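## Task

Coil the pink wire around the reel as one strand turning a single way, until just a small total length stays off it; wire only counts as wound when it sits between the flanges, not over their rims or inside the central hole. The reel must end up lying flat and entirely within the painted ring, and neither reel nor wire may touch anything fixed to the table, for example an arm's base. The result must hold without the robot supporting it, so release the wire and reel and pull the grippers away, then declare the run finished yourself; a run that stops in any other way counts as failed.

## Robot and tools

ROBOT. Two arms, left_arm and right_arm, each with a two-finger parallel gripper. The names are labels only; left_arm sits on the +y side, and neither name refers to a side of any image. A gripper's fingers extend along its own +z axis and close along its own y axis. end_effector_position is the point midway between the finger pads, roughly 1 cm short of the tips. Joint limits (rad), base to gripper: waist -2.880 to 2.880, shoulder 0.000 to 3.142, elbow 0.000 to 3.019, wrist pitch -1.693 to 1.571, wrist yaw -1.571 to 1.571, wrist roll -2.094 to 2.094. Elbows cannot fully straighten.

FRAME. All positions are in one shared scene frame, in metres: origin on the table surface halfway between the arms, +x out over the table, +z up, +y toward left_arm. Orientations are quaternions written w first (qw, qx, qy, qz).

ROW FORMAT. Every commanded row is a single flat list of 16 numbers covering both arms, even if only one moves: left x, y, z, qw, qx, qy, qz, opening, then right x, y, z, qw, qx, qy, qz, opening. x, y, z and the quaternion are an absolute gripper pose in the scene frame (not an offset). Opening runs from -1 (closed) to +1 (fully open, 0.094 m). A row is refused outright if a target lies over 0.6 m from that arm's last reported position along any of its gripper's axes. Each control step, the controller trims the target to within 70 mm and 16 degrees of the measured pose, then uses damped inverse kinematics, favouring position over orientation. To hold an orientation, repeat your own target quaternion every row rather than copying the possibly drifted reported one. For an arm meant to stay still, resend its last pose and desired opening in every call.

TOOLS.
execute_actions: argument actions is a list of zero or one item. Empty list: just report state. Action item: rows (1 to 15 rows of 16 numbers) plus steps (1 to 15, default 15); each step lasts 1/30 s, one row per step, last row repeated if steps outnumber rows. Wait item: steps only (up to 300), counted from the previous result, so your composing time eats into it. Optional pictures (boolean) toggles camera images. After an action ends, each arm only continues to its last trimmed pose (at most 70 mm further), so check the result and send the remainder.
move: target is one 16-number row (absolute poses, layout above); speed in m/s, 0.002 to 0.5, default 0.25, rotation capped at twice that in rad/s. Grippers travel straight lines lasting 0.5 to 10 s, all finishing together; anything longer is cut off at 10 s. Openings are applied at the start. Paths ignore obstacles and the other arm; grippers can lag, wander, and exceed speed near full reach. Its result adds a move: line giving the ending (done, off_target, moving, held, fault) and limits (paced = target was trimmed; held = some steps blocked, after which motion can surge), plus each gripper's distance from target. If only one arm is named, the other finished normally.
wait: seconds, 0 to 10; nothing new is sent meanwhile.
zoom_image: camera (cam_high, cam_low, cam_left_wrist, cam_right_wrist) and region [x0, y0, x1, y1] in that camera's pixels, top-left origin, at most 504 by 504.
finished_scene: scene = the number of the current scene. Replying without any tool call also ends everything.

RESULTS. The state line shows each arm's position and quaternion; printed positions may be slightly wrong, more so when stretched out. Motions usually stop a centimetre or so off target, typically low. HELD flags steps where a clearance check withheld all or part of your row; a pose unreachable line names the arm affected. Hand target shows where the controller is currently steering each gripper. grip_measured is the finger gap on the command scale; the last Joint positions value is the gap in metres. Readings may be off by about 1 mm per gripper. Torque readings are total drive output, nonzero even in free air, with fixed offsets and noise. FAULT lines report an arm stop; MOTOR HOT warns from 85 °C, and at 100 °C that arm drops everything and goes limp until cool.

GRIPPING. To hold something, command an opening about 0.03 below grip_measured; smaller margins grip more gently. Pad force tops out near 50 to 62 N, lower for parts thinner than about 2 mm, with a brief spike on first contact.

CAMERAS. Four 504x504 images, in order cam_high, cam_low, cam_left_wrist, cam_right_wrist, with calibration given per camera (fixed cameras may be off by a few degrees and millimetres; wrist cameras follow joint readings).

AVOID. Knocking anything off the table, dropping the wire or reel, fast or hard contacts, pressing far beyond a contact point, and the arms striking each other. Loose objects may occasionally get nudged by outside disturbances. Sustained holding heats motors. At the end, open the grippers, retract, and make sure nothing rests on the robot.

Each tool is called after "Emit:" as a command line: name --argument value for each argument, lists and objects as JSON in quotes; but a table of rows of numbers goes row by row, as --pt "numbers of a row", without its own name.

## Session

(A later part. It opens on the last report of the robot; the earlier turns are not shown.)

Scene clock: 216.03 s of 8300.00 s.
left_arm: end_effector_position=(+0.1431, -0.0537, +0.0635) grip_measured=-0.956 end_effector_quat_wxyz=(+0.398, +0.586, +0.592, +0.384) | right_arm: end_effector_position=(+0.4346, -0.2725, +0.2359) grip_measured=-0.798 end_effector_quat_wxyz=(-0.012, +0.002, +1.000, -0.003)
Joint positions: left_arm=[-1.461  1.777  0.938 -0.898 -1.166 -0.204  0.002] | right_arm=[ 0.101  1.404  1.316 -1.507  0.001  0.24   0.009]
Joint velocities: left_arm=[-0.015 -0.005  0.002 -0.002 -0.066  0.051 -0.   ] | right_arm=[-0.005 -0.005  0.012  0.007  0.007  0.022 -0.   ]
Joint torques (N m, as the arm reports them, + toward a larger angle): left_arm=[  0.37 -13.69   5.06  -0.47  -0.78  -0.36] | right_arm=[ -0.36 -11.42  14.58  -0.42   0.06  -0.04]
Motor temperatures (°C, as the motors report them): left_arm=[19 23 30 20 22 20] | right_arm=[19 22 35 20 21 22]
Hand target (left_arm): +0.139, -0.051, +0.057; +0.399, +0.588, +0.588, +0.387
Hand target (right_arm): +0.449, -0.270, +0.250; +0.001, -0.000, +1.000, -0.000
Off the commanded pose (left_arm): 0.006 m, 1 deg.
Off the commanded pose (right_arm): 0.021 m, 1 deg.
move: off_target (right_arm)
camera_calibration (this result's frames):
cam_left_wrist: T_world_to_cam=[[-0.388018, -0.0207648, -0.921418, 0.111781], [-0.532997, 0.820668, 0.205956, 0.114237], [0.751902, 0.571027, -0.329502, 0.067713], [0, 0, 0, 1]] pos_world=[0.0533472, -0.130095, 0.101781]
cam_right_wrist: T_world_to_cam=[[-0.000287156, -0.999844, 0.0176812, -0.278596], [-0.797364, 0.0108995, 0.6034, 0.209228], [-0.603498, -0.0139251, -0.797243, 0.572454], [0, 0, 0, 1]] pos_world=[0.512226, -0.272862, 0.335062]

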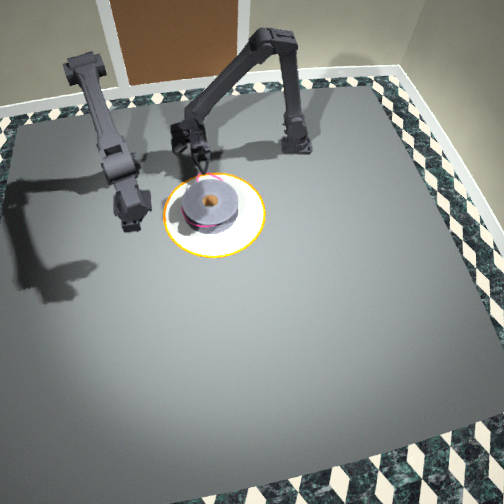

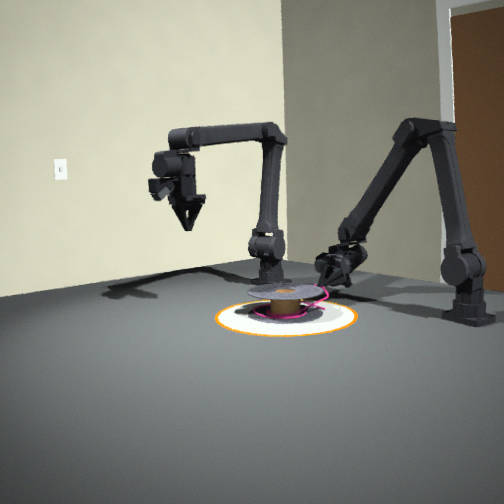

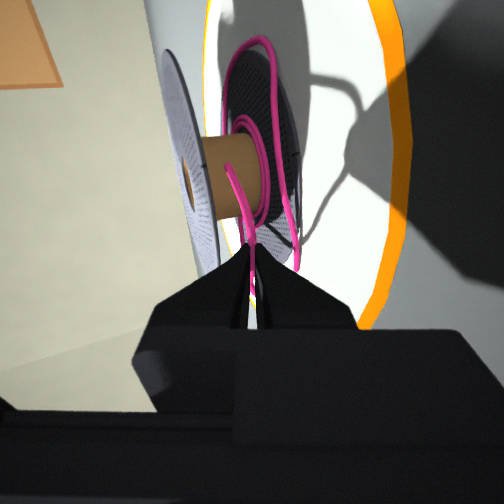

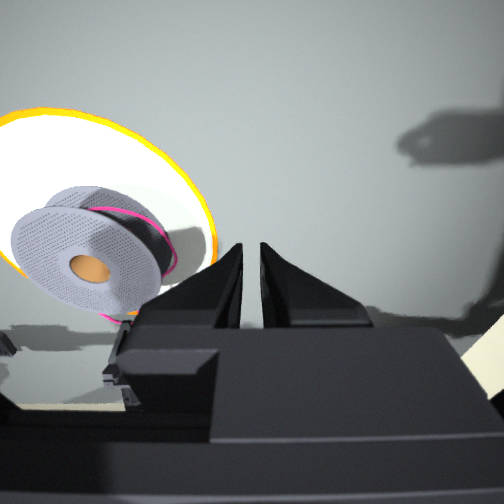

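Emit:
move --target '[0.16,-0.10,0.045,0.395,0.586,0.586,0.395,-1,0.45,-0.27,0.25,0,0,1,0,-0.8]' --speed 0.06

Emit:
move --target '[0.24,-0.105,0.043,0.395,0.586,0.586,0.395,-1,0.45,-0.27,0.25,0,0,1,0,-0.8]' --speed 0.05

Scene clock: 222.40 s of 8300.00 s.
left_arm: end_effector_position=(+0.1553, -0.0849, +0.0442) grip_measured=-0.956 end_effector_quat_wxyz=(+0.390, +0.591, +0.582, +0.399) | right_arm: end_effector_position=(+0.4346, -0.2725, +0.2359) grip_measured=-0.798 end_effector_quat_wxyz=(-0.012, +0.002, +1.000, -0.003)
Joint positions: left_arm=[-1.429  1.88   1.024 -0.852 -1.181 -0.129  0.002] | right_arm=[ 0.101  1.404  1.316 -1.507  0.001  0.24   0.009]
Joint velocities: left_arm=[-0.015 -0.015 -0.002 -0.007 -0.007 -0.037 -0.   ] | right_arm=[ 0.005  0.005 -0.002 -0.012 -0.081 -0.051 -0.001]
Joint torques (N m, as the arm reports them, + toward a larger angle): left_arm=[  2.44 -15.45   8.6    0.55  -0.78  -0.05] | right_arm=[ -0.38 -11.46  14.57  -0.42   0.06  -0.04]
Motor temperatures (°C, as the motors report them): left_arm=[19 23 30 20 22 20] | right_arm=[19 22 36 20 21 22]
Hand target (left_arm): +0.160, -0.100, +0.046; +0.396, +0.586, +0.586, +0.395
Hand target (right_arm): +0.449, -0.270, +0.250; +0.001, -0.000, +1.000, -0.000
Off the commanded pose (left_arm): 0.016 m, 1 deg.
Off the commanded pose (right_arm): 0.021 m, 1 deg.
After step 90, 2.17 s passed at rest.
move: off_target (left_arm, right_arm)
camera_calibration (this result's frames):
cam_left_wrist: T_world_to_cam=[[-0.375973, 0.014603, -0.926516, 0.0993966], [-0.536828, 0.811557, 0.230631, 0.14911], [0.755288, 0.58409, -0.297284, 0.0692106], [0, 0, 0, 1]] pos_world=[0.065143, -0.162888, 0.0782782]
cam_right_wrist: T_world_to_cam=[[-0.000287156, -0.999844, 0.0176812, -0.278596], [-0.797364, 0.0108995, 0.6034, 0.209228], [-0.603498, -0.0139251, -0.797243, 0.572454], [0, 0, 0, 1]] pos_world=[0.512226, -0.272862, 0.335062]

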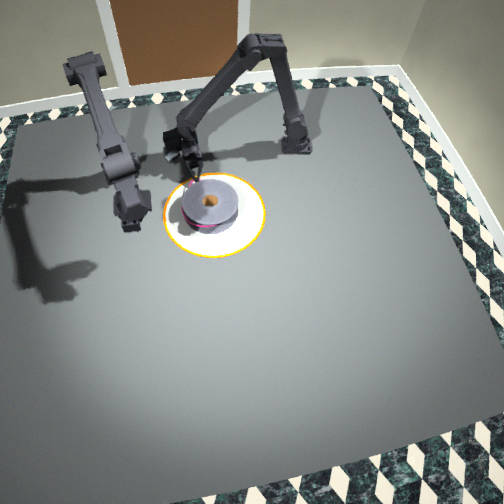

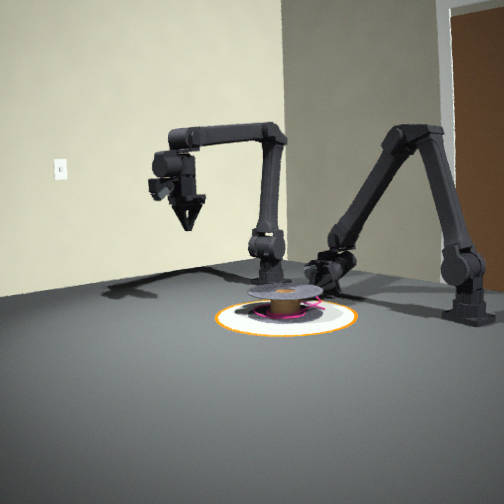

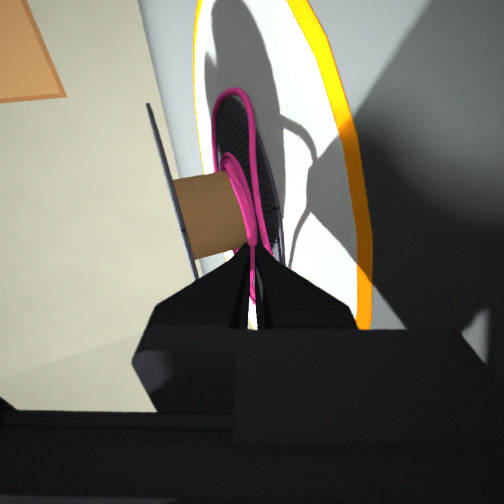

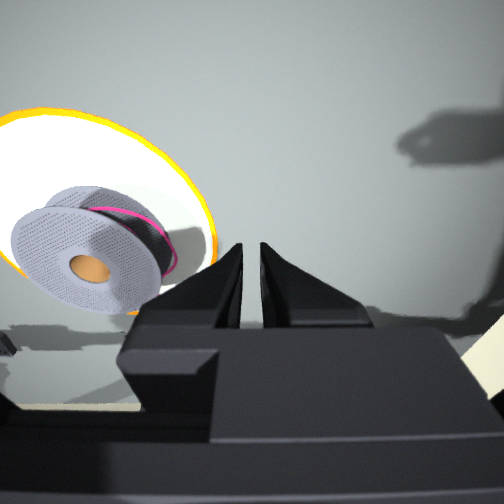

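Scene clock: 224.57 s of 8300.00 s.
left_arm: end_effector_position=(+0.2361, -0.1091, +0.0419) grip_measured=-0.956 end_effector_quat_wxyz=(+0.397, +0.587, +0.584, +0.395) | right_arm: end_effector_position=(+0.4346, -0.2725, +0.2359) grip_measured=-0.798 end_effector_quat_wxyz=(-0.012, +0.002, +1.000, -0.003)
Joint positions: left_arm=[-1.253  1.88   1.001 -0.384 -1.17   0.332  0.002] | right_arm=[ 0.101  1.404  1.316 -1.507  0.001  0.24   0.009]
Joint velocities: left_arm=[ 0.005 -0.015  0.007  0.002  0.007  0.022 -0.001] | right_arm=[ 0.005  0.024  0.002  0.002 -0.051 -0.037 -0.   ]
Joint torques (N m, as the arm reports them, + toward a larger angle): left_arm=[  2.24 -18.49   5.03   1.56  -0.5   -0.04] | right_arm=[ -0.39 -11.46  14.57  -0.42   0.06  -0.04]
Motor temperatures (°C, as the motors report them): left_arm=[19 23 29 20 22 20] | right_arm=[19 22 36 20 21 22]
Hand target (left_arm): +0.241, -0.106, +0.044; +0.397, +0.586, +0.585, +0.396
Hand target (right_arm): +0.449, -0.270, +0.250; +0.001, -0.000, +1.000, -0.000
Off the commanded pose (left_arm): 0.006 m, 0 deg.
Off the commanded pose (right_arm): 0.021 m, 1 deg.
move: off_target (right_arm)
camera_calibration (this result's frames):
cam_left_wrist: T_world_to_cam=[[-0.371467, -0.000817636, -0.928446, 0.125368], [-0.537045, 0.815918, 0.214151, 0.21386], [0.75736, 0.578167, -0.303526, 0.0206849], [0, 0, 0, 1]] pos_world=[0.145757, -0.186349, 0.0768778]
cam_right_wrist: T_world_to_cam=[[-0.000287156, -0.999844, 0.0176812, -0.278596], [-0.797364, 0.0108995, 0.6034, 0.209228], [-0.603498, -0.0139251, -0.797243, 0.572454], [0, 0, 0, 1]] pos_world=[0.512226, -0.272862, 0.335062]

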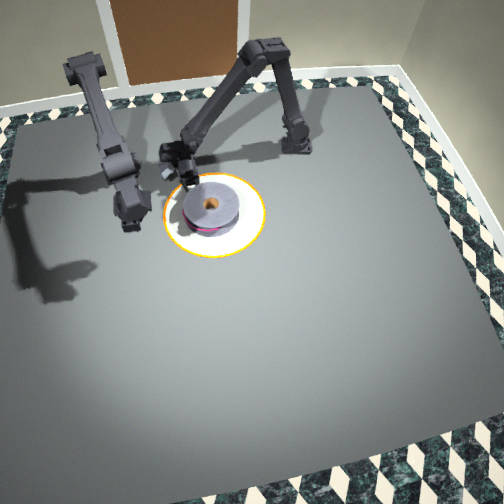

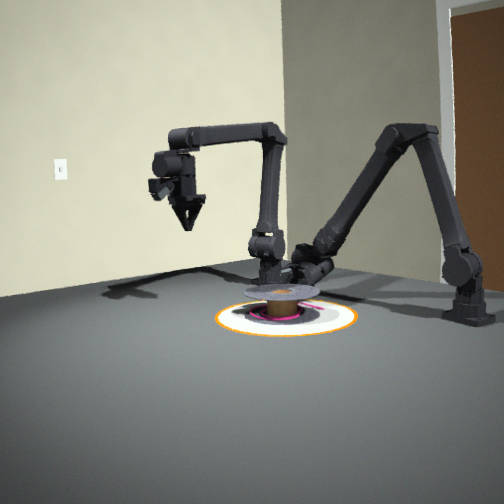

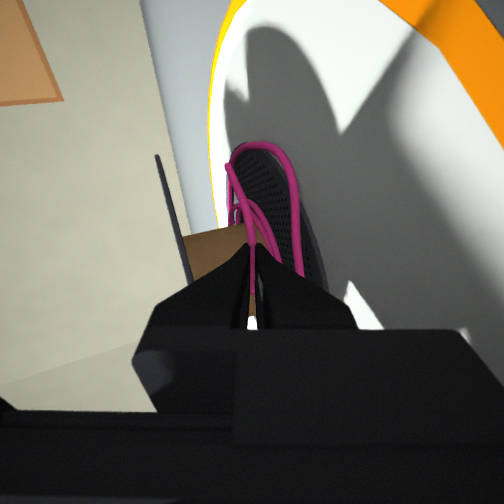

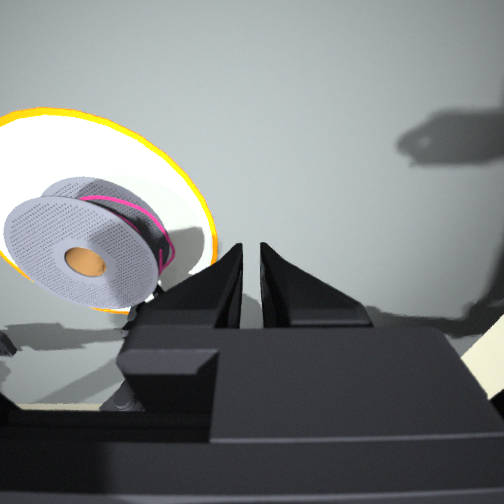

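Emit:
move --target '[0.243,-0.108,0.042,0.320,0.475,0.679,0.458,-1,0.45,-0.27,0.25,0,0,1,0,-0.8]' --speed 0.06

Emit:
move --target '[0.243,-0.108,0.042,0.320,0.475,0.679,0.458,-0.78,0.45,-0.27,0.25,0,0,1,0,-0.8]' --speed 0.06

Emit:
move --target '[0.16,-0.135,0.06,0.320,0.475,0.679,0.458,-0.78,0.45,-0.27,0.25,0,0,1,0,-0.8]' --speed 0.06

Scene clock: 233.60 s of 8300.00 s.
left_arm: end_effector_position=(+0.2362, -0.0979, +0.0429) grip_measured=-0.956 end_effector_quat_wxyz=(+0.321, +0.483, +0.671, +0.462) | right_arm: end_effector_position=(+0.4346, -0.2725, +0.2359) grip_measured=-0.798 end_effector_quat_wxyz=(-0.012, +0.002, +1.000, -0.003)
Joint positions: left_arm=[-1.247  2.075  1.334 -1.317 -1.143 -0.511  0.002] | right_arm=[ 0.101  1.404  1.316 -1.507  0.001  0.24   0.009]
Joint velocities: left_arm=[-0.005  0.005 -0.022 -0.027 -0.081 -0.125 -0.001] | right_arm=[ 0.005 -0.005 -0.012  0.007 -0.095 -0.051  0.   ]
Joint torques (N m, as the arm reports them, + toward a larger angle): left_arm=[  2.43 -18.17   9.24  -1.78  -0.42  -0.37] | right_arm=[ -0.36 -11.45  14.58  -0.42   0.06  -0.04]
Motor temperatures (°C, as the motors report them): left_arm=[19 24 29 20 22 20] | right_arm=[19 22 37 20 21 22]
Hand target (left_arm): +0.243, -0.106, +0.042; +0.321, +0.472, +0.680, +0.460
Hand target (right_arm): +0.449, -0.270, +0.250; +0.001, -0.000, +1.000, -0.000
Off the commanded pose (left_arm): 0.012 m, 1 deg.
Off the commanded pose (right_arm): 0.021 m, 1 deg.
After step 90, 2.70 s passed at rest.
move: off_target (left_arm, right_arm)
camera_calibration (this result's frames):
cam_left_wrist: T_world_to_cam=[[-0.34965, -0.109563, -0.930452, 0.110647], [-0.777835, 0.58753, 0.223116, 0.238635], [0.522224, 0.80175, -0.290652, 0.0913604], [0, 0, 0, 1]] pos_world=[0.176596, -0.201331, 0.0762629]
cam_right_wrist: T_world_to_cam=[[-0.000287156, -0.999844, 0.0176812, -0.278596], [-0.797364, 0.0108995, 0.6034, 0.209228], [-0.603498, -0.0139251, -0.797243, 0.572454], [0, 0, 0, 1]] pos_world=[0.512226, -0.272862, 0.335062]

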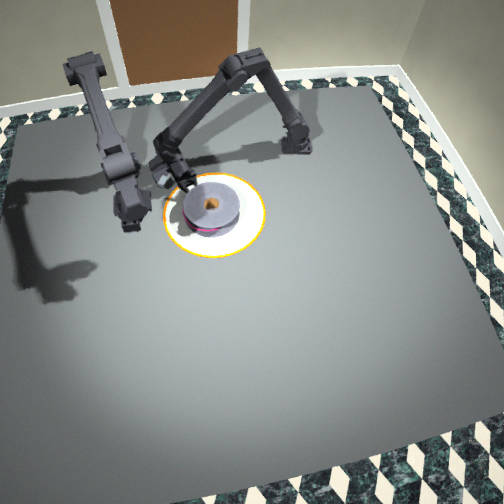

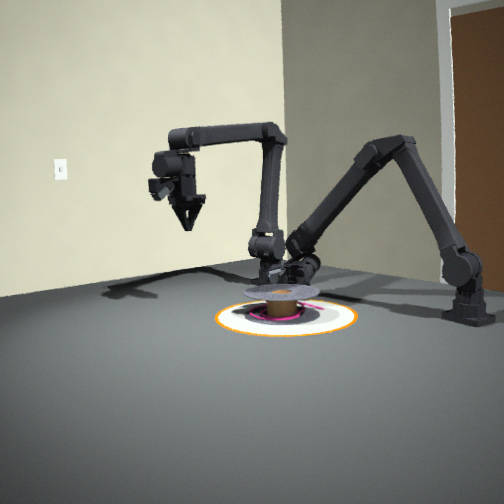

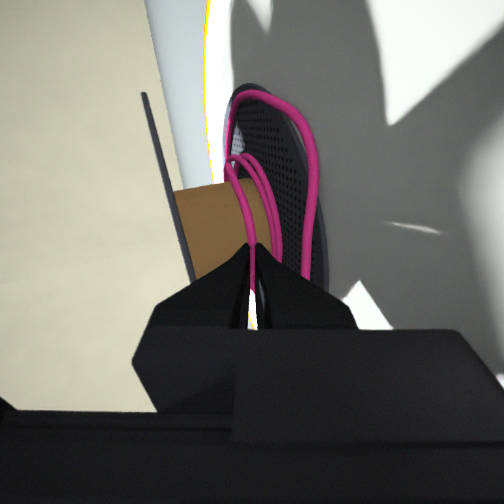

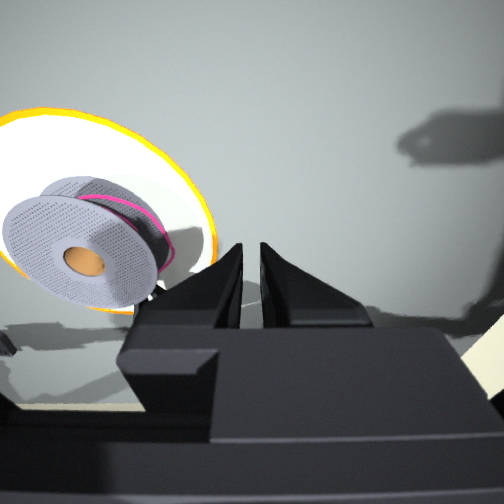

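Scene clock: 234.30 s of 8300.00 s.
left_arm: end_effector_position=(+0.2360, -0.0977, +0.0426) grip_measured=-0.783 end_effector_quat_wxyz=(+0.320, +0.483, +0.672, +0.462) | right_arm: end_effector_position=(+0.4346, -0.2725, +0.2359) grip_measured=-0.798 end_effector_quat_wxyz=(-0.012, +0.002, +1.000, -0.003)
Joint positions: left_arm=[-1.247  2.075  1.334 -1.317 -1.141 -0.511  0.01 ] | right_arm=[ 0.101  1.404  1.316 -1.507  0.001  0.24   0.009]
Joint velocities: left_arm=[-0.005 -0.005 -0.007 -0.017  0.007  0.022  0.   ] | right_arm=[-0.005 -0.005 -0.012 -0.002  0.007 -0.095  0.001]
Joint torques (N m, as the arm reports them, + toward a larger angle): left_arm=[  2.42 -18.76   9.12  -1.15  -0.41  -0.22] | right_arm=[ -0.37 -11.45  14.58  -0.42   0.06  -0.04]
Motor temperatures (°C, as the motors report them): left_arm=[19 24 29 20 22 20] | right_arm=[19 22 37 20 21 22]
Hand target (left_arm): +0.243, -0.108, +0.042; +0.320, +0.475, +0.679, +0.458
Hand target (right_arm): +0.449, -0.270, +0.250; +0.001, -0.000, +1.000, -0.000
Off the commanded pose (left_arm): 0.012 m, 1 deg.
Off the commanded pose (right_arm): 0.021 m, 1 deg.
move: off_target (left_arm, right_arm)
camera_calibration (this result's frames):
cam_left_wrist: T_world_to_cam=[[-0.351398, -0.110182, -0.92972, 0.110626], [-0.778016, 0.586755, 0.224522, 0.238385], [0.52078, 0.802233, -0.291908, 0.0916897], [0, 0, 0, 1]] pos_world=[0.17659, -0.201241, 0.0760931]
cam_right_wrist: T_world_to_cam=[[-0.000287156, -0.999844, 0.0176812, -0.278596], [-0.797364, 0.0108995, 0.6034, 0.209228], [-0.603498, -0.0139251, -0.797243, 0.572454], [0, 0, 0, 1]] pos_world=[0.512226, -0.272862, 0.335062]

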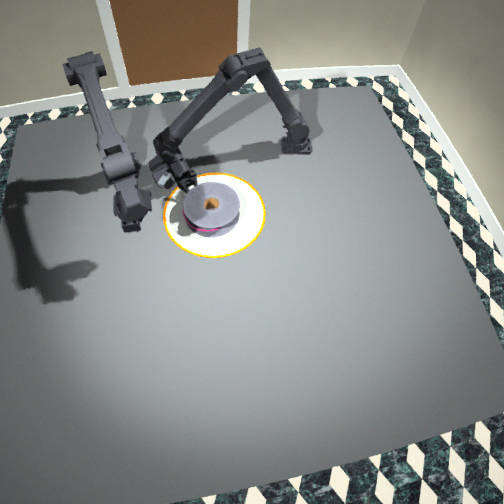

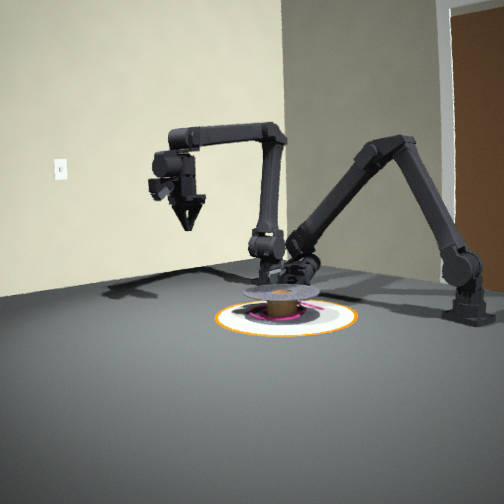

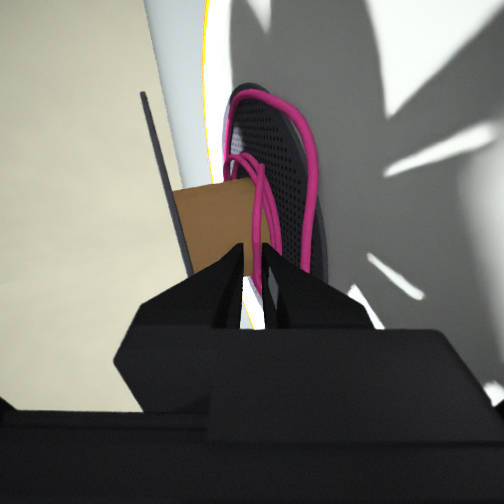

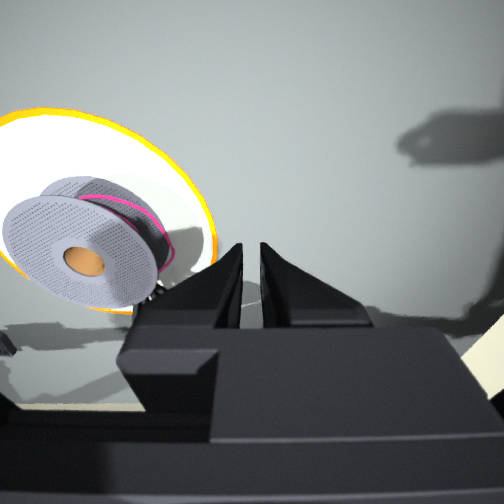

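Scene clock: 236.07 s of 8300.00 s.
left_arm: end_effector_position=(+0.1630, -0.1230, +0.0624) grip_measured=-0.783 end_effector_quat_wxyz=(+0.317, +0.479, +0.677, +0.460) | right_arm: end_effector_position=(+0.4346, -0.2725, +0.2359) grip_measured=-0.798 end_effector_quat_wxyz=(-0.012, +0.002, +1.000, -0.003)
Joint positions: left_arm=[-1.387  2.13   1.473 -1.635 -1.047 -0.779  0.01 ] | right_arm=[ 0.101  1.404  1.316 -1.507  0.001  0.24   0.009]
Joint velocities: left_arm=[ 0.005 -0.005  0.007 -0.007 -0.037  0.007  0.   ] | right_arm=[ 0.005 -0.005  0.022 -0.007  0.037 -0.007  0.   ]
Joint torques (N m, as the arm reports them, + toward a larger angle): left_arm=[  0.79 -19.2    9.32  -2.13  -0.3   -0.37] | right_arm=[ -0.38 -11.44  14.58  -0.43   0.06  -0.04]
Motor temperatures (°C, as the motors report them): left_arm=[19 24 29 20 22 20] | right_arm=[19 22 36 20 21 22]
Hand target (left_arm): +0.159, -0.133, +0.060; +0.319, +0.476, +0.680, +0.458
Hand target (right_arm): +0.449, -0.270, +0.250; +0.001, -0.000, +1.000, -0.000
Off the commanded pose (left_arm): 0.013 m, 1 deg.
Off the commanded pose (right_arm): 0.021 m, 1 deg.
move: off_target (left_arm, right_arm)
camera_calibration (this result's frames):
cam_left_wrist: T_world_to_cam=[[-0.355576, -0.120562, -0.926839, 0.099794], [-0.784415, 0.577678, 0.225791, 0.191855], [0.508193, 0.807312, -0.299979, 0.158898], [0, 0, 0, 1]] pos_world=[0.105227, -0.227079, 0.0968398]
cam_right_wrist: T_world_to_cam=[[-0.000287156, -0.999844, 0.0176812, -0.278596], [-0.797364, 0.0108995, 0.6034, 0.209228], [-0.603498, -0.0139251, -0.797243, 0.572454], [0, 0, 0, 1]] pos_world=[0.512226, -0.272862, 0.335062]

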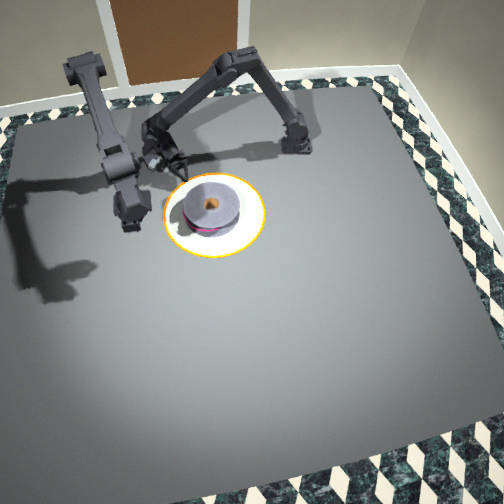

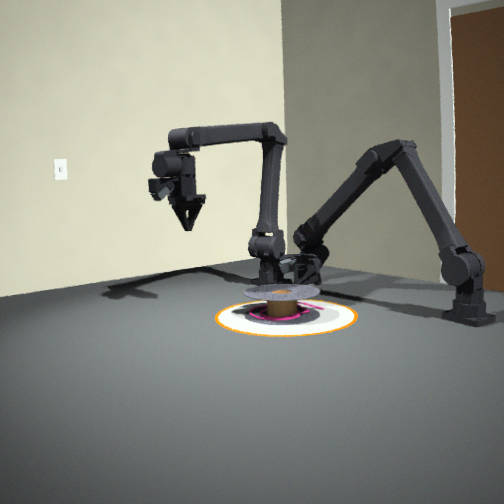

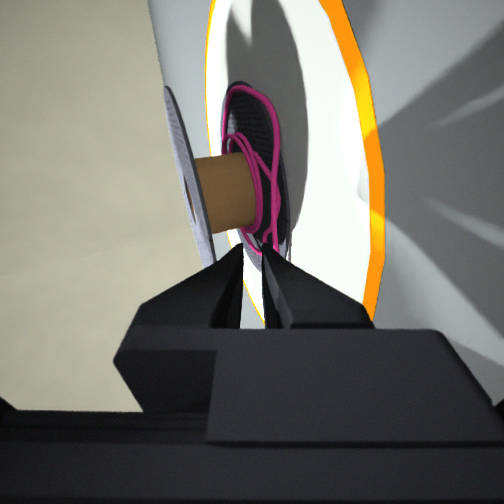

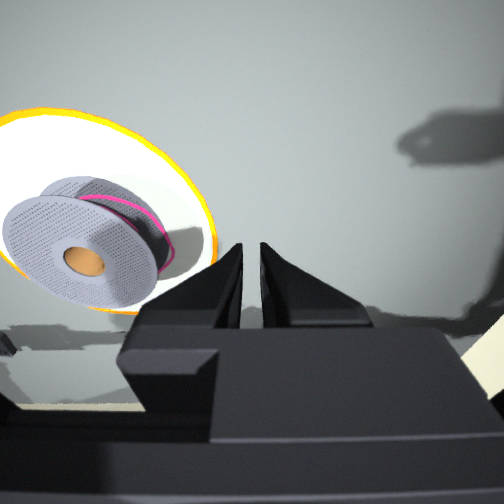

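Emit:
move --target '[0.15,0.0,0.17,0,0.707,0.707,0,-0.6,0.45,-0.27,0.25,0,0,1,0,-0.8]' --speed 0.2

Scene clock: 243.10 s of 8300.00 s.
left_arm: end_effector_position=(+0.1515, -0.0077, +0.1728) grip_measured=-0.603 end_effector_quat_wxyz=(+0.004, +0.701, +0.713, +0.003) | right_arm: end_effector_position=(+0.4346, -0.2725, +0.2359) grip_measured=-0.798 end_effector_quat_wxyz=(-0.012, +0.002, +1.000, -0.003)
Joint positions: left_arm=[-1.031  1.377  1.122 -1.309 -0.008  0.329  0.019] | right_arm=[ 0.101  1.404  1.316 -1.507  0.001  0.24   0.009]
Joint velocities: left_arm=[-0.024 -0.005 -0.007 -0.007  0.007  0.022  0.   ] | right_arm=[-0.015  0.005 -0.002 -0.007  0.066  0.081  0.   ]
Joint torques (N m, as the arm reports them, + toward a larger angle): left_arm=[  1.75 -12.46   7.76  -0.74   0.12   0.07] | right_arm=[ -0.38 -11.47  14.57  -0.42   0.06  -0.04]
Motor temperatures (°C, as the motors report them): left_arm=[19 24 30 20 22 20] | right_arm=[19 22 37 20 21 22]
Hand target (left_arm): +0.151, +0.001, +0.172; -0.005, +0.705, +0.709, +0.005
Hand target (right_arm): +0.449, -0.270, +0.250; +0.001, -0.000, +1.000, -0.000
Off the commanded pose (left_arm): 0.008 m, 1 deg.
Off the commanded pose (right_arm): 0.021 m, 1 deg.
After step 90, 0.50 s passed at rest.
move: off_target (right_arm)
camera_calibration (this result's frames):
cam_left_wrist: T_world_to_cam=[[-0.999753, -0.019672, -0.0102958, 0.151987], [-0.0219985, 0.814737, 0.579413, -0.0835203], [-0.00300983, 0.579496, -0.814969, 0.269498], [0, 0, 0, 1]] pos_world=[0.150923, -0.0851363, 0.26959]
cam_right_wrist: T_world_to_cam=[[-0.000287156, -0.999844, 0.0176812, -0.278596], [-0.797364, 0.0108995, 0.6034, 0.209228], [-0.603498, -0.0139251, -0.797243, 0.572454], [0, 0, 0, 1]] pos_world=[0.512226, -0.272862, 0.335062]

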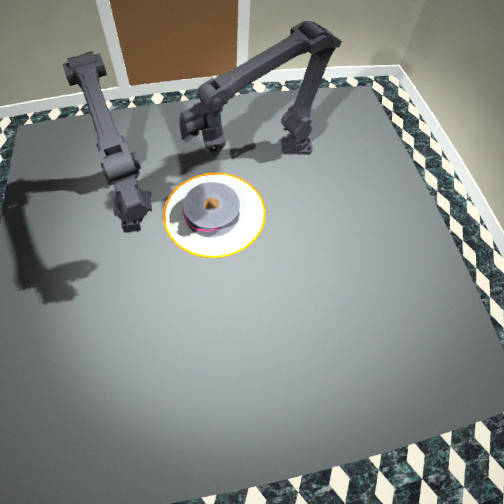

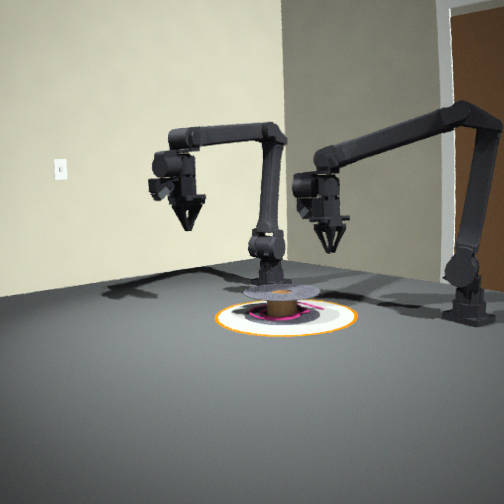

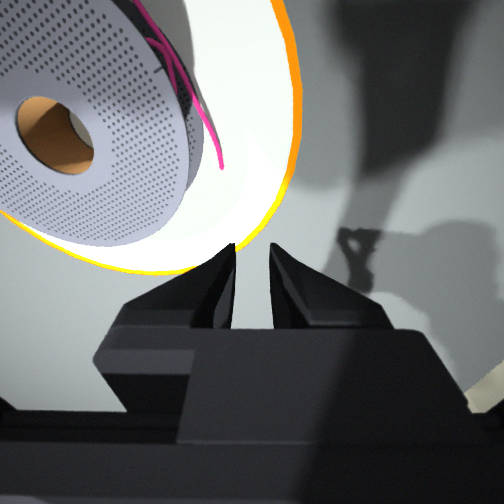

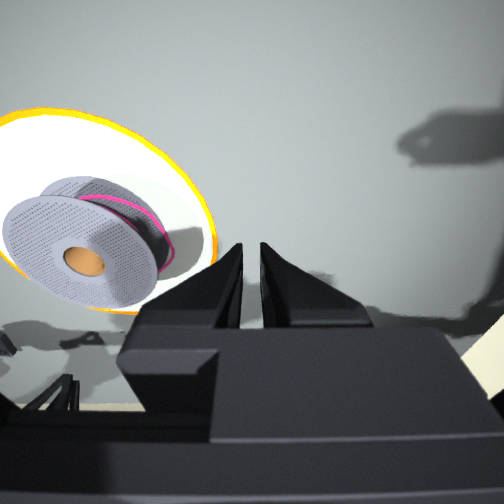

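Emit:
move --target '[0.182,-0.035,0.06,0.092,0.701,0.701,0.092,-0.5,0.45,-0.27,0.25,0,0,1,0,-0.8]' --speed 0.12

Scene clock: 251.50 s of 8300.00 s.
left_arm: end_effector_position=(+0.1862, -0.0363, +0.0662) grip_measured=-0.503 end_effector_quat_wxyz=(+0.092, +0.703, +0.699, +0.089) | right_arm: end_effector_position=(+0.4346, -0.2725, +0.2359) grip_measured=-0.798 end_effector_quat_wxyz=(-0.012, +0.002, +1.000, -0.003)
Joint positions: left_arm=[-1.071  1.549  0.985 -0.924 -0.243  0.321  0.023] | right_arm=[ 0.101  1.404  1.316 -1.507  0.001  0.24   0.009]
Joint velocities: left_arm=[ 0.005 -0.005 -0.012 -0.007 -0.037  0.007 -0.001] | right_arm=[ 0.005 -0.024  0.007 -0.007  0.022 -0.037  0.   ]
Joint torques (N m, as the arm reports them, + toward a larger angle): left_arm=[  0.51 -13.07   6.84   0.96  -0.33  -0.29] | right_arm=[ -0.36 -11.44  14.58  -0.42   0.06  -0.04]
Motor temperatures (°C, as the motors report them): left_arm=[19 24 30 20 22 20] | right_arm=[19 22 37 20 21 22]
Hand target (left_arm): +0.182, -0.038, +0.060; +0.093, +0.701, +0.701, +0.090
Hand target (right_arm): +0.449, -0.270, +0.250; +0.001, -0.000, +1.000, -0.000
Off the commanded pose (left_arm): 0.008 m, 0 deg.
Off the commanded pose (right_arm): 0.021 m, 1 deg.
After step 90, 3.97 s passed at rest.
move: off_target (right_arm)
camera_calibration (this result's frames):
cam_left_wrist: T_world_to_cam=[[-0.967202, 0.00179816, -0.254004, 0.195804], [-0.145514, 0.815706, 0.559866, 0.0266464], [0.208199, 0.578465, -0.78869, 0.158223], [0, 0, 0, 1]] pos_world=[0.160317, -0.113614, 0.159606]
cam_right_wrist: T_world_to_cam=[[-0.000287156, -0.999844, 0.0176812, -0.278596], [-0.797364, 0.0108995, 0.6034, 0.209228], [-0.603498, -0.0139251, -0.797243, 0.572454], [0, 0, 0, 1]] pos_world=[0.512226, -0.272862, 0.335062]

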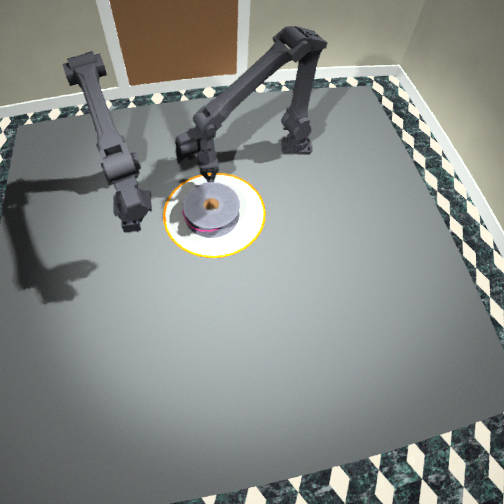

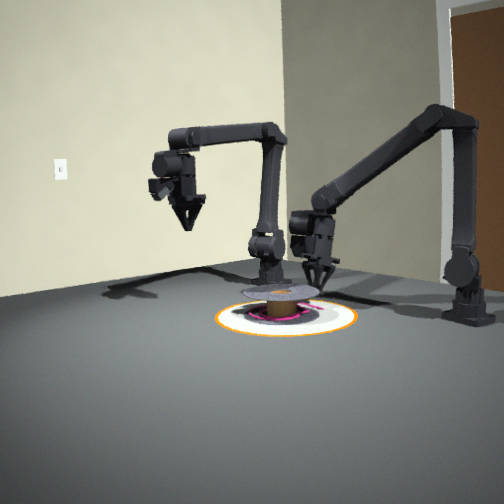

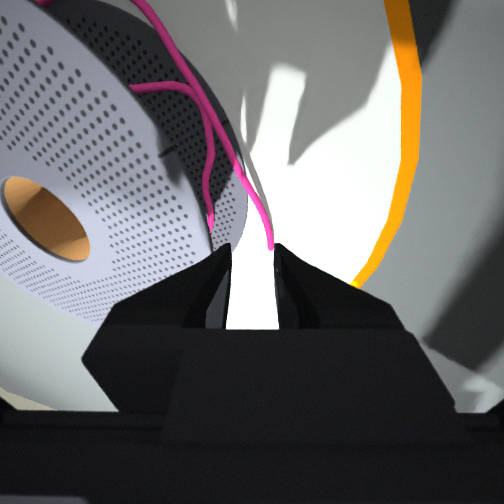

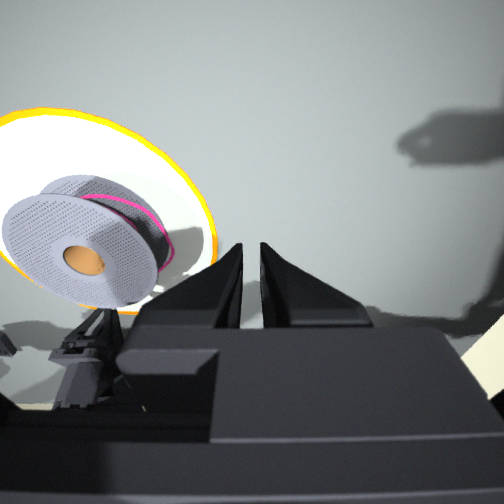

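Emit:
move --target '[0.165,-0.03,0.05,0.183,0.683,0.683,0.183,-0.5,0.45,-0.27,0.25,0,0,1,0,-0.8]' --speed 0.08

Emit:
move --target '[0.18,-0.03,0.02,0.183,0.683,0.683,0.183,-0.5,0.45,-0.27,0.25,0,0,1,0,-0.8]' --speed 0.04

Scene clock: 256.83 s of 8300.00 s.
left_arm: end_effector_position=(+0.1681, -0.0305, +0.0551) grip_measured=-0.503 end_effector_quat_wxyz=(+0.180, +0.686, +0.681, +0.181) | right_arm: end_effector_position=(+0.4346, -0.2725, +0.2359) grip_measured=-0.798 end_effector_quat_wxyz=(-0.012, +0.002, +1.000, -0.003)
Joint positions: left_arm=[-1.212  1.549  0.895 -0.824 -0.509  0.196  0.023] | right_arm=[ 0.101  1.404  1.316 -1.507  0.001  0.24   0.009]
Joint velocities: left_arm=[-0.005  0.005 -0.007 -0.007 -0.007 -0.066  0.   ] | right_arm=[-0.005 -0.015 -0.002 -0.017 -0.022 -0.022 -0.001]
Joint torques (N m, as the arm reports them, + toward a larger angle): left_arm=[  0.62 -12.68   6.16   1.04  -0.49  -0.32] | right_arm=[ -0.39 -11.47  14.59  -0.42   0.06  -0.04]
Motor temperatures (°C, as the motors report them): left_arm=[19 23 29 20 22 20] | right_arm=[19 22 38 20 21 22]
Hand target (left_arm): +0.164, -0.030, +0.049; +0.183, +0.683, +0.683, +0.181
Hand target (right_arm): +0.449, -0.270, +0.250; +0.001, -0.000, +1.000, -0.000
Off the commanded pose (left_arm): 0.006 m, 1 deg.
Off the commanded pose (right_arm): 0.021 m, 1 deg.
After step 90, 0.37 s passed at rest.
move: off_target (right_arm)
camera_calibration (this result's frames):
cam_left_wrist: T_world_to_cam=[[-0.869315, 0.00473107, -0.494236, 0.172395], [-0.284168, 0.813375, 0.507612, 0.0515899], [0.4044, 0.581721, -0.705735, 0.112405], [0, 0, 0, 1]] pos_world=[0.11907, -0.108166, 0.138344]
cam_right_wrist: T_world_to_cam=[[-0.000287156, -0.999844, 0.0176812, -0.278596], [-0.797364, 0.0108995, 0.6034, 0.209228], [-0.603498, -0.0139251, -0.797243, 0.572454], [0, 0, 0, 1]] pos_world=[0.512226, -0.272862, 0.335062]

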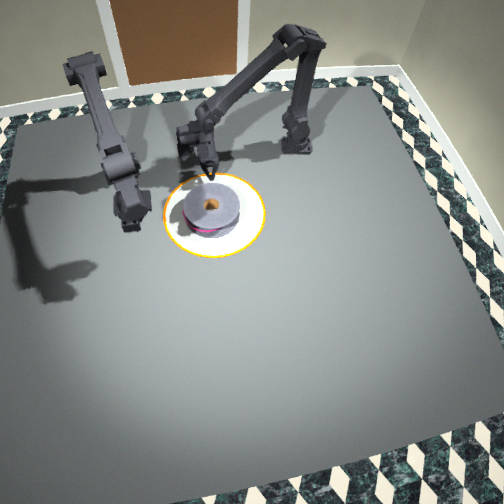

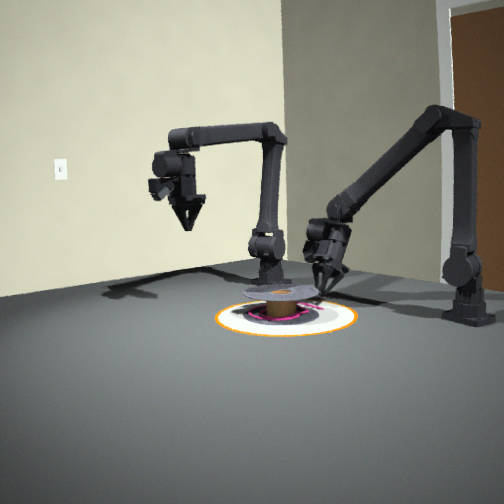

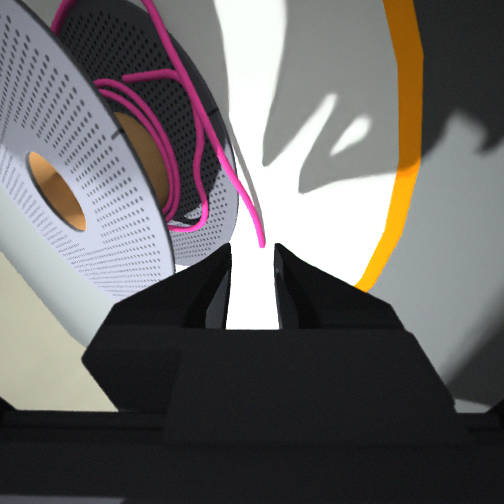

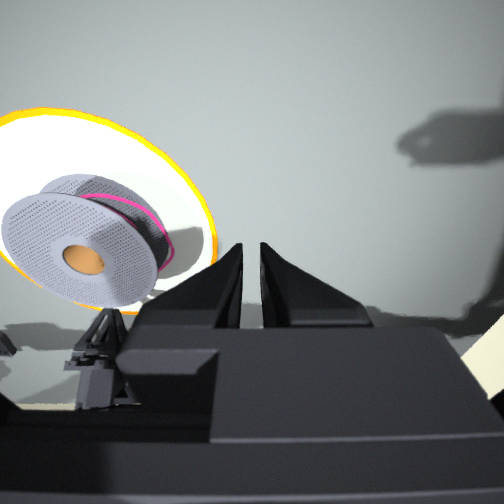

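Scene clock: 258.07 s of 8300.00 s.
left_arm: end_effector_position=(+0.1753, -0.0353, +0.0288) grip_measured=-0.503 end_effector_quat_wxyz=(+0.188, +0.681, +0.685, +0.177) | right_arm: end_effector_position=(+0.4346, -0.2725, +0.2359) grip_measured=-0.798 end_effector_quat_wxyz=(-0.012, +0.002, +1.000, -0.003)
Joint positions: left_arm=[-1.197  1.604  0.872 -0.721 -0.509  0.204  0.023] | right_arm=[ 0.101  1.404  1.316 -1.507  0.001  0.24   0.009]
Joint velocities: left_arm=[-0.015 -0.005 -0.002  0.017 -0.022 -0.007 -0.001] | right_arm=[-0.005 -0.005  0.002  0.022 -0.037 -0.037 -0.   ]
Joint torques (N m, as the arm reports them, + toward a larger angle): left_arm=[  2.51 -11.97   5.8    1.06  -0.49   0.01] | right_arm=[ -0.4  -11.46  14.57  -0.41   0.06  -0.04]
Motor temperatures (°C, as the motors report them): left_arm=[19 23 29 20 22 20] | right_arm=[19 22 38 20 21 22]
Hand target (left_arm): +0.180, -0.031, +0.020; +0.183, +0.683, +0.683, +0.183
Hand target (right_arm): +0.449, -0.270, +0.250; +0.001, -0.000, +1.000, -0.000
Off the commanded pose (left_arm): 0.011 m, 1 deg.
Off the commanded pose (right_arm): 0.021 m, 1 deg.
move: off_target (left_arm, right_arm)
camera_calibration (this result's frames):
cam_left_wrist: T_world_to_cam=[[-0.866935, -0.0128189, -0.498255, 0.164764], [-0.293343, 0.821319, 0.489269, 0.073306], [0.402955, 0.570325, -0.715791, 0.0938303], [0, 0, 0, 1]] pos_world=[0.126534, -0.111609, 0.113391]
cam_right_wrist: T_world_to_cam=[[-0.000287156, -0.999844, 0.0176812, -0.278596], [-0.797364, 0.0108995, 0.6034, 0.209228], [-0.603498, -0.0139251, -0.797243, 0.572454], [0, 0, 0, 1]] pos_world=[0.512226, -0.272862, 0.335062]

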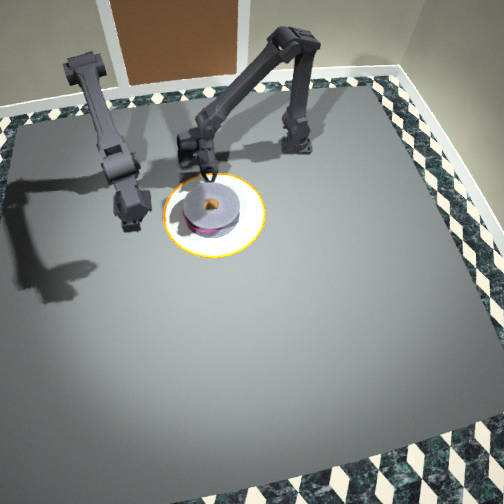

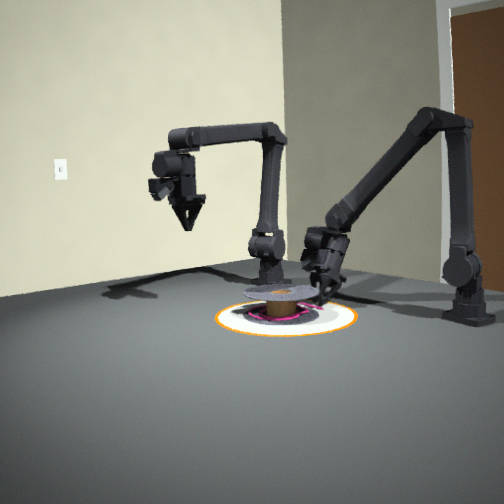

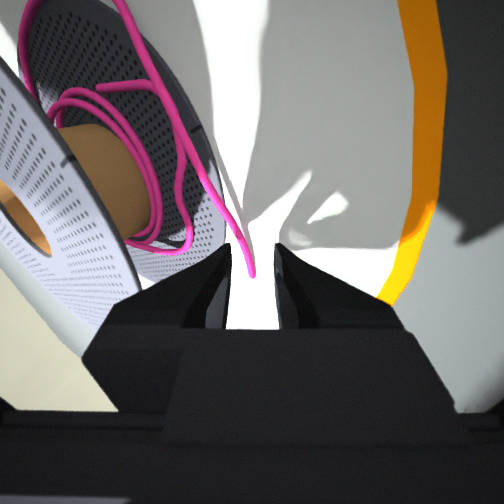

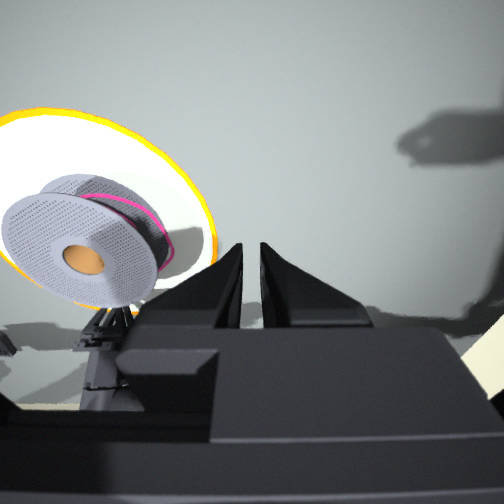

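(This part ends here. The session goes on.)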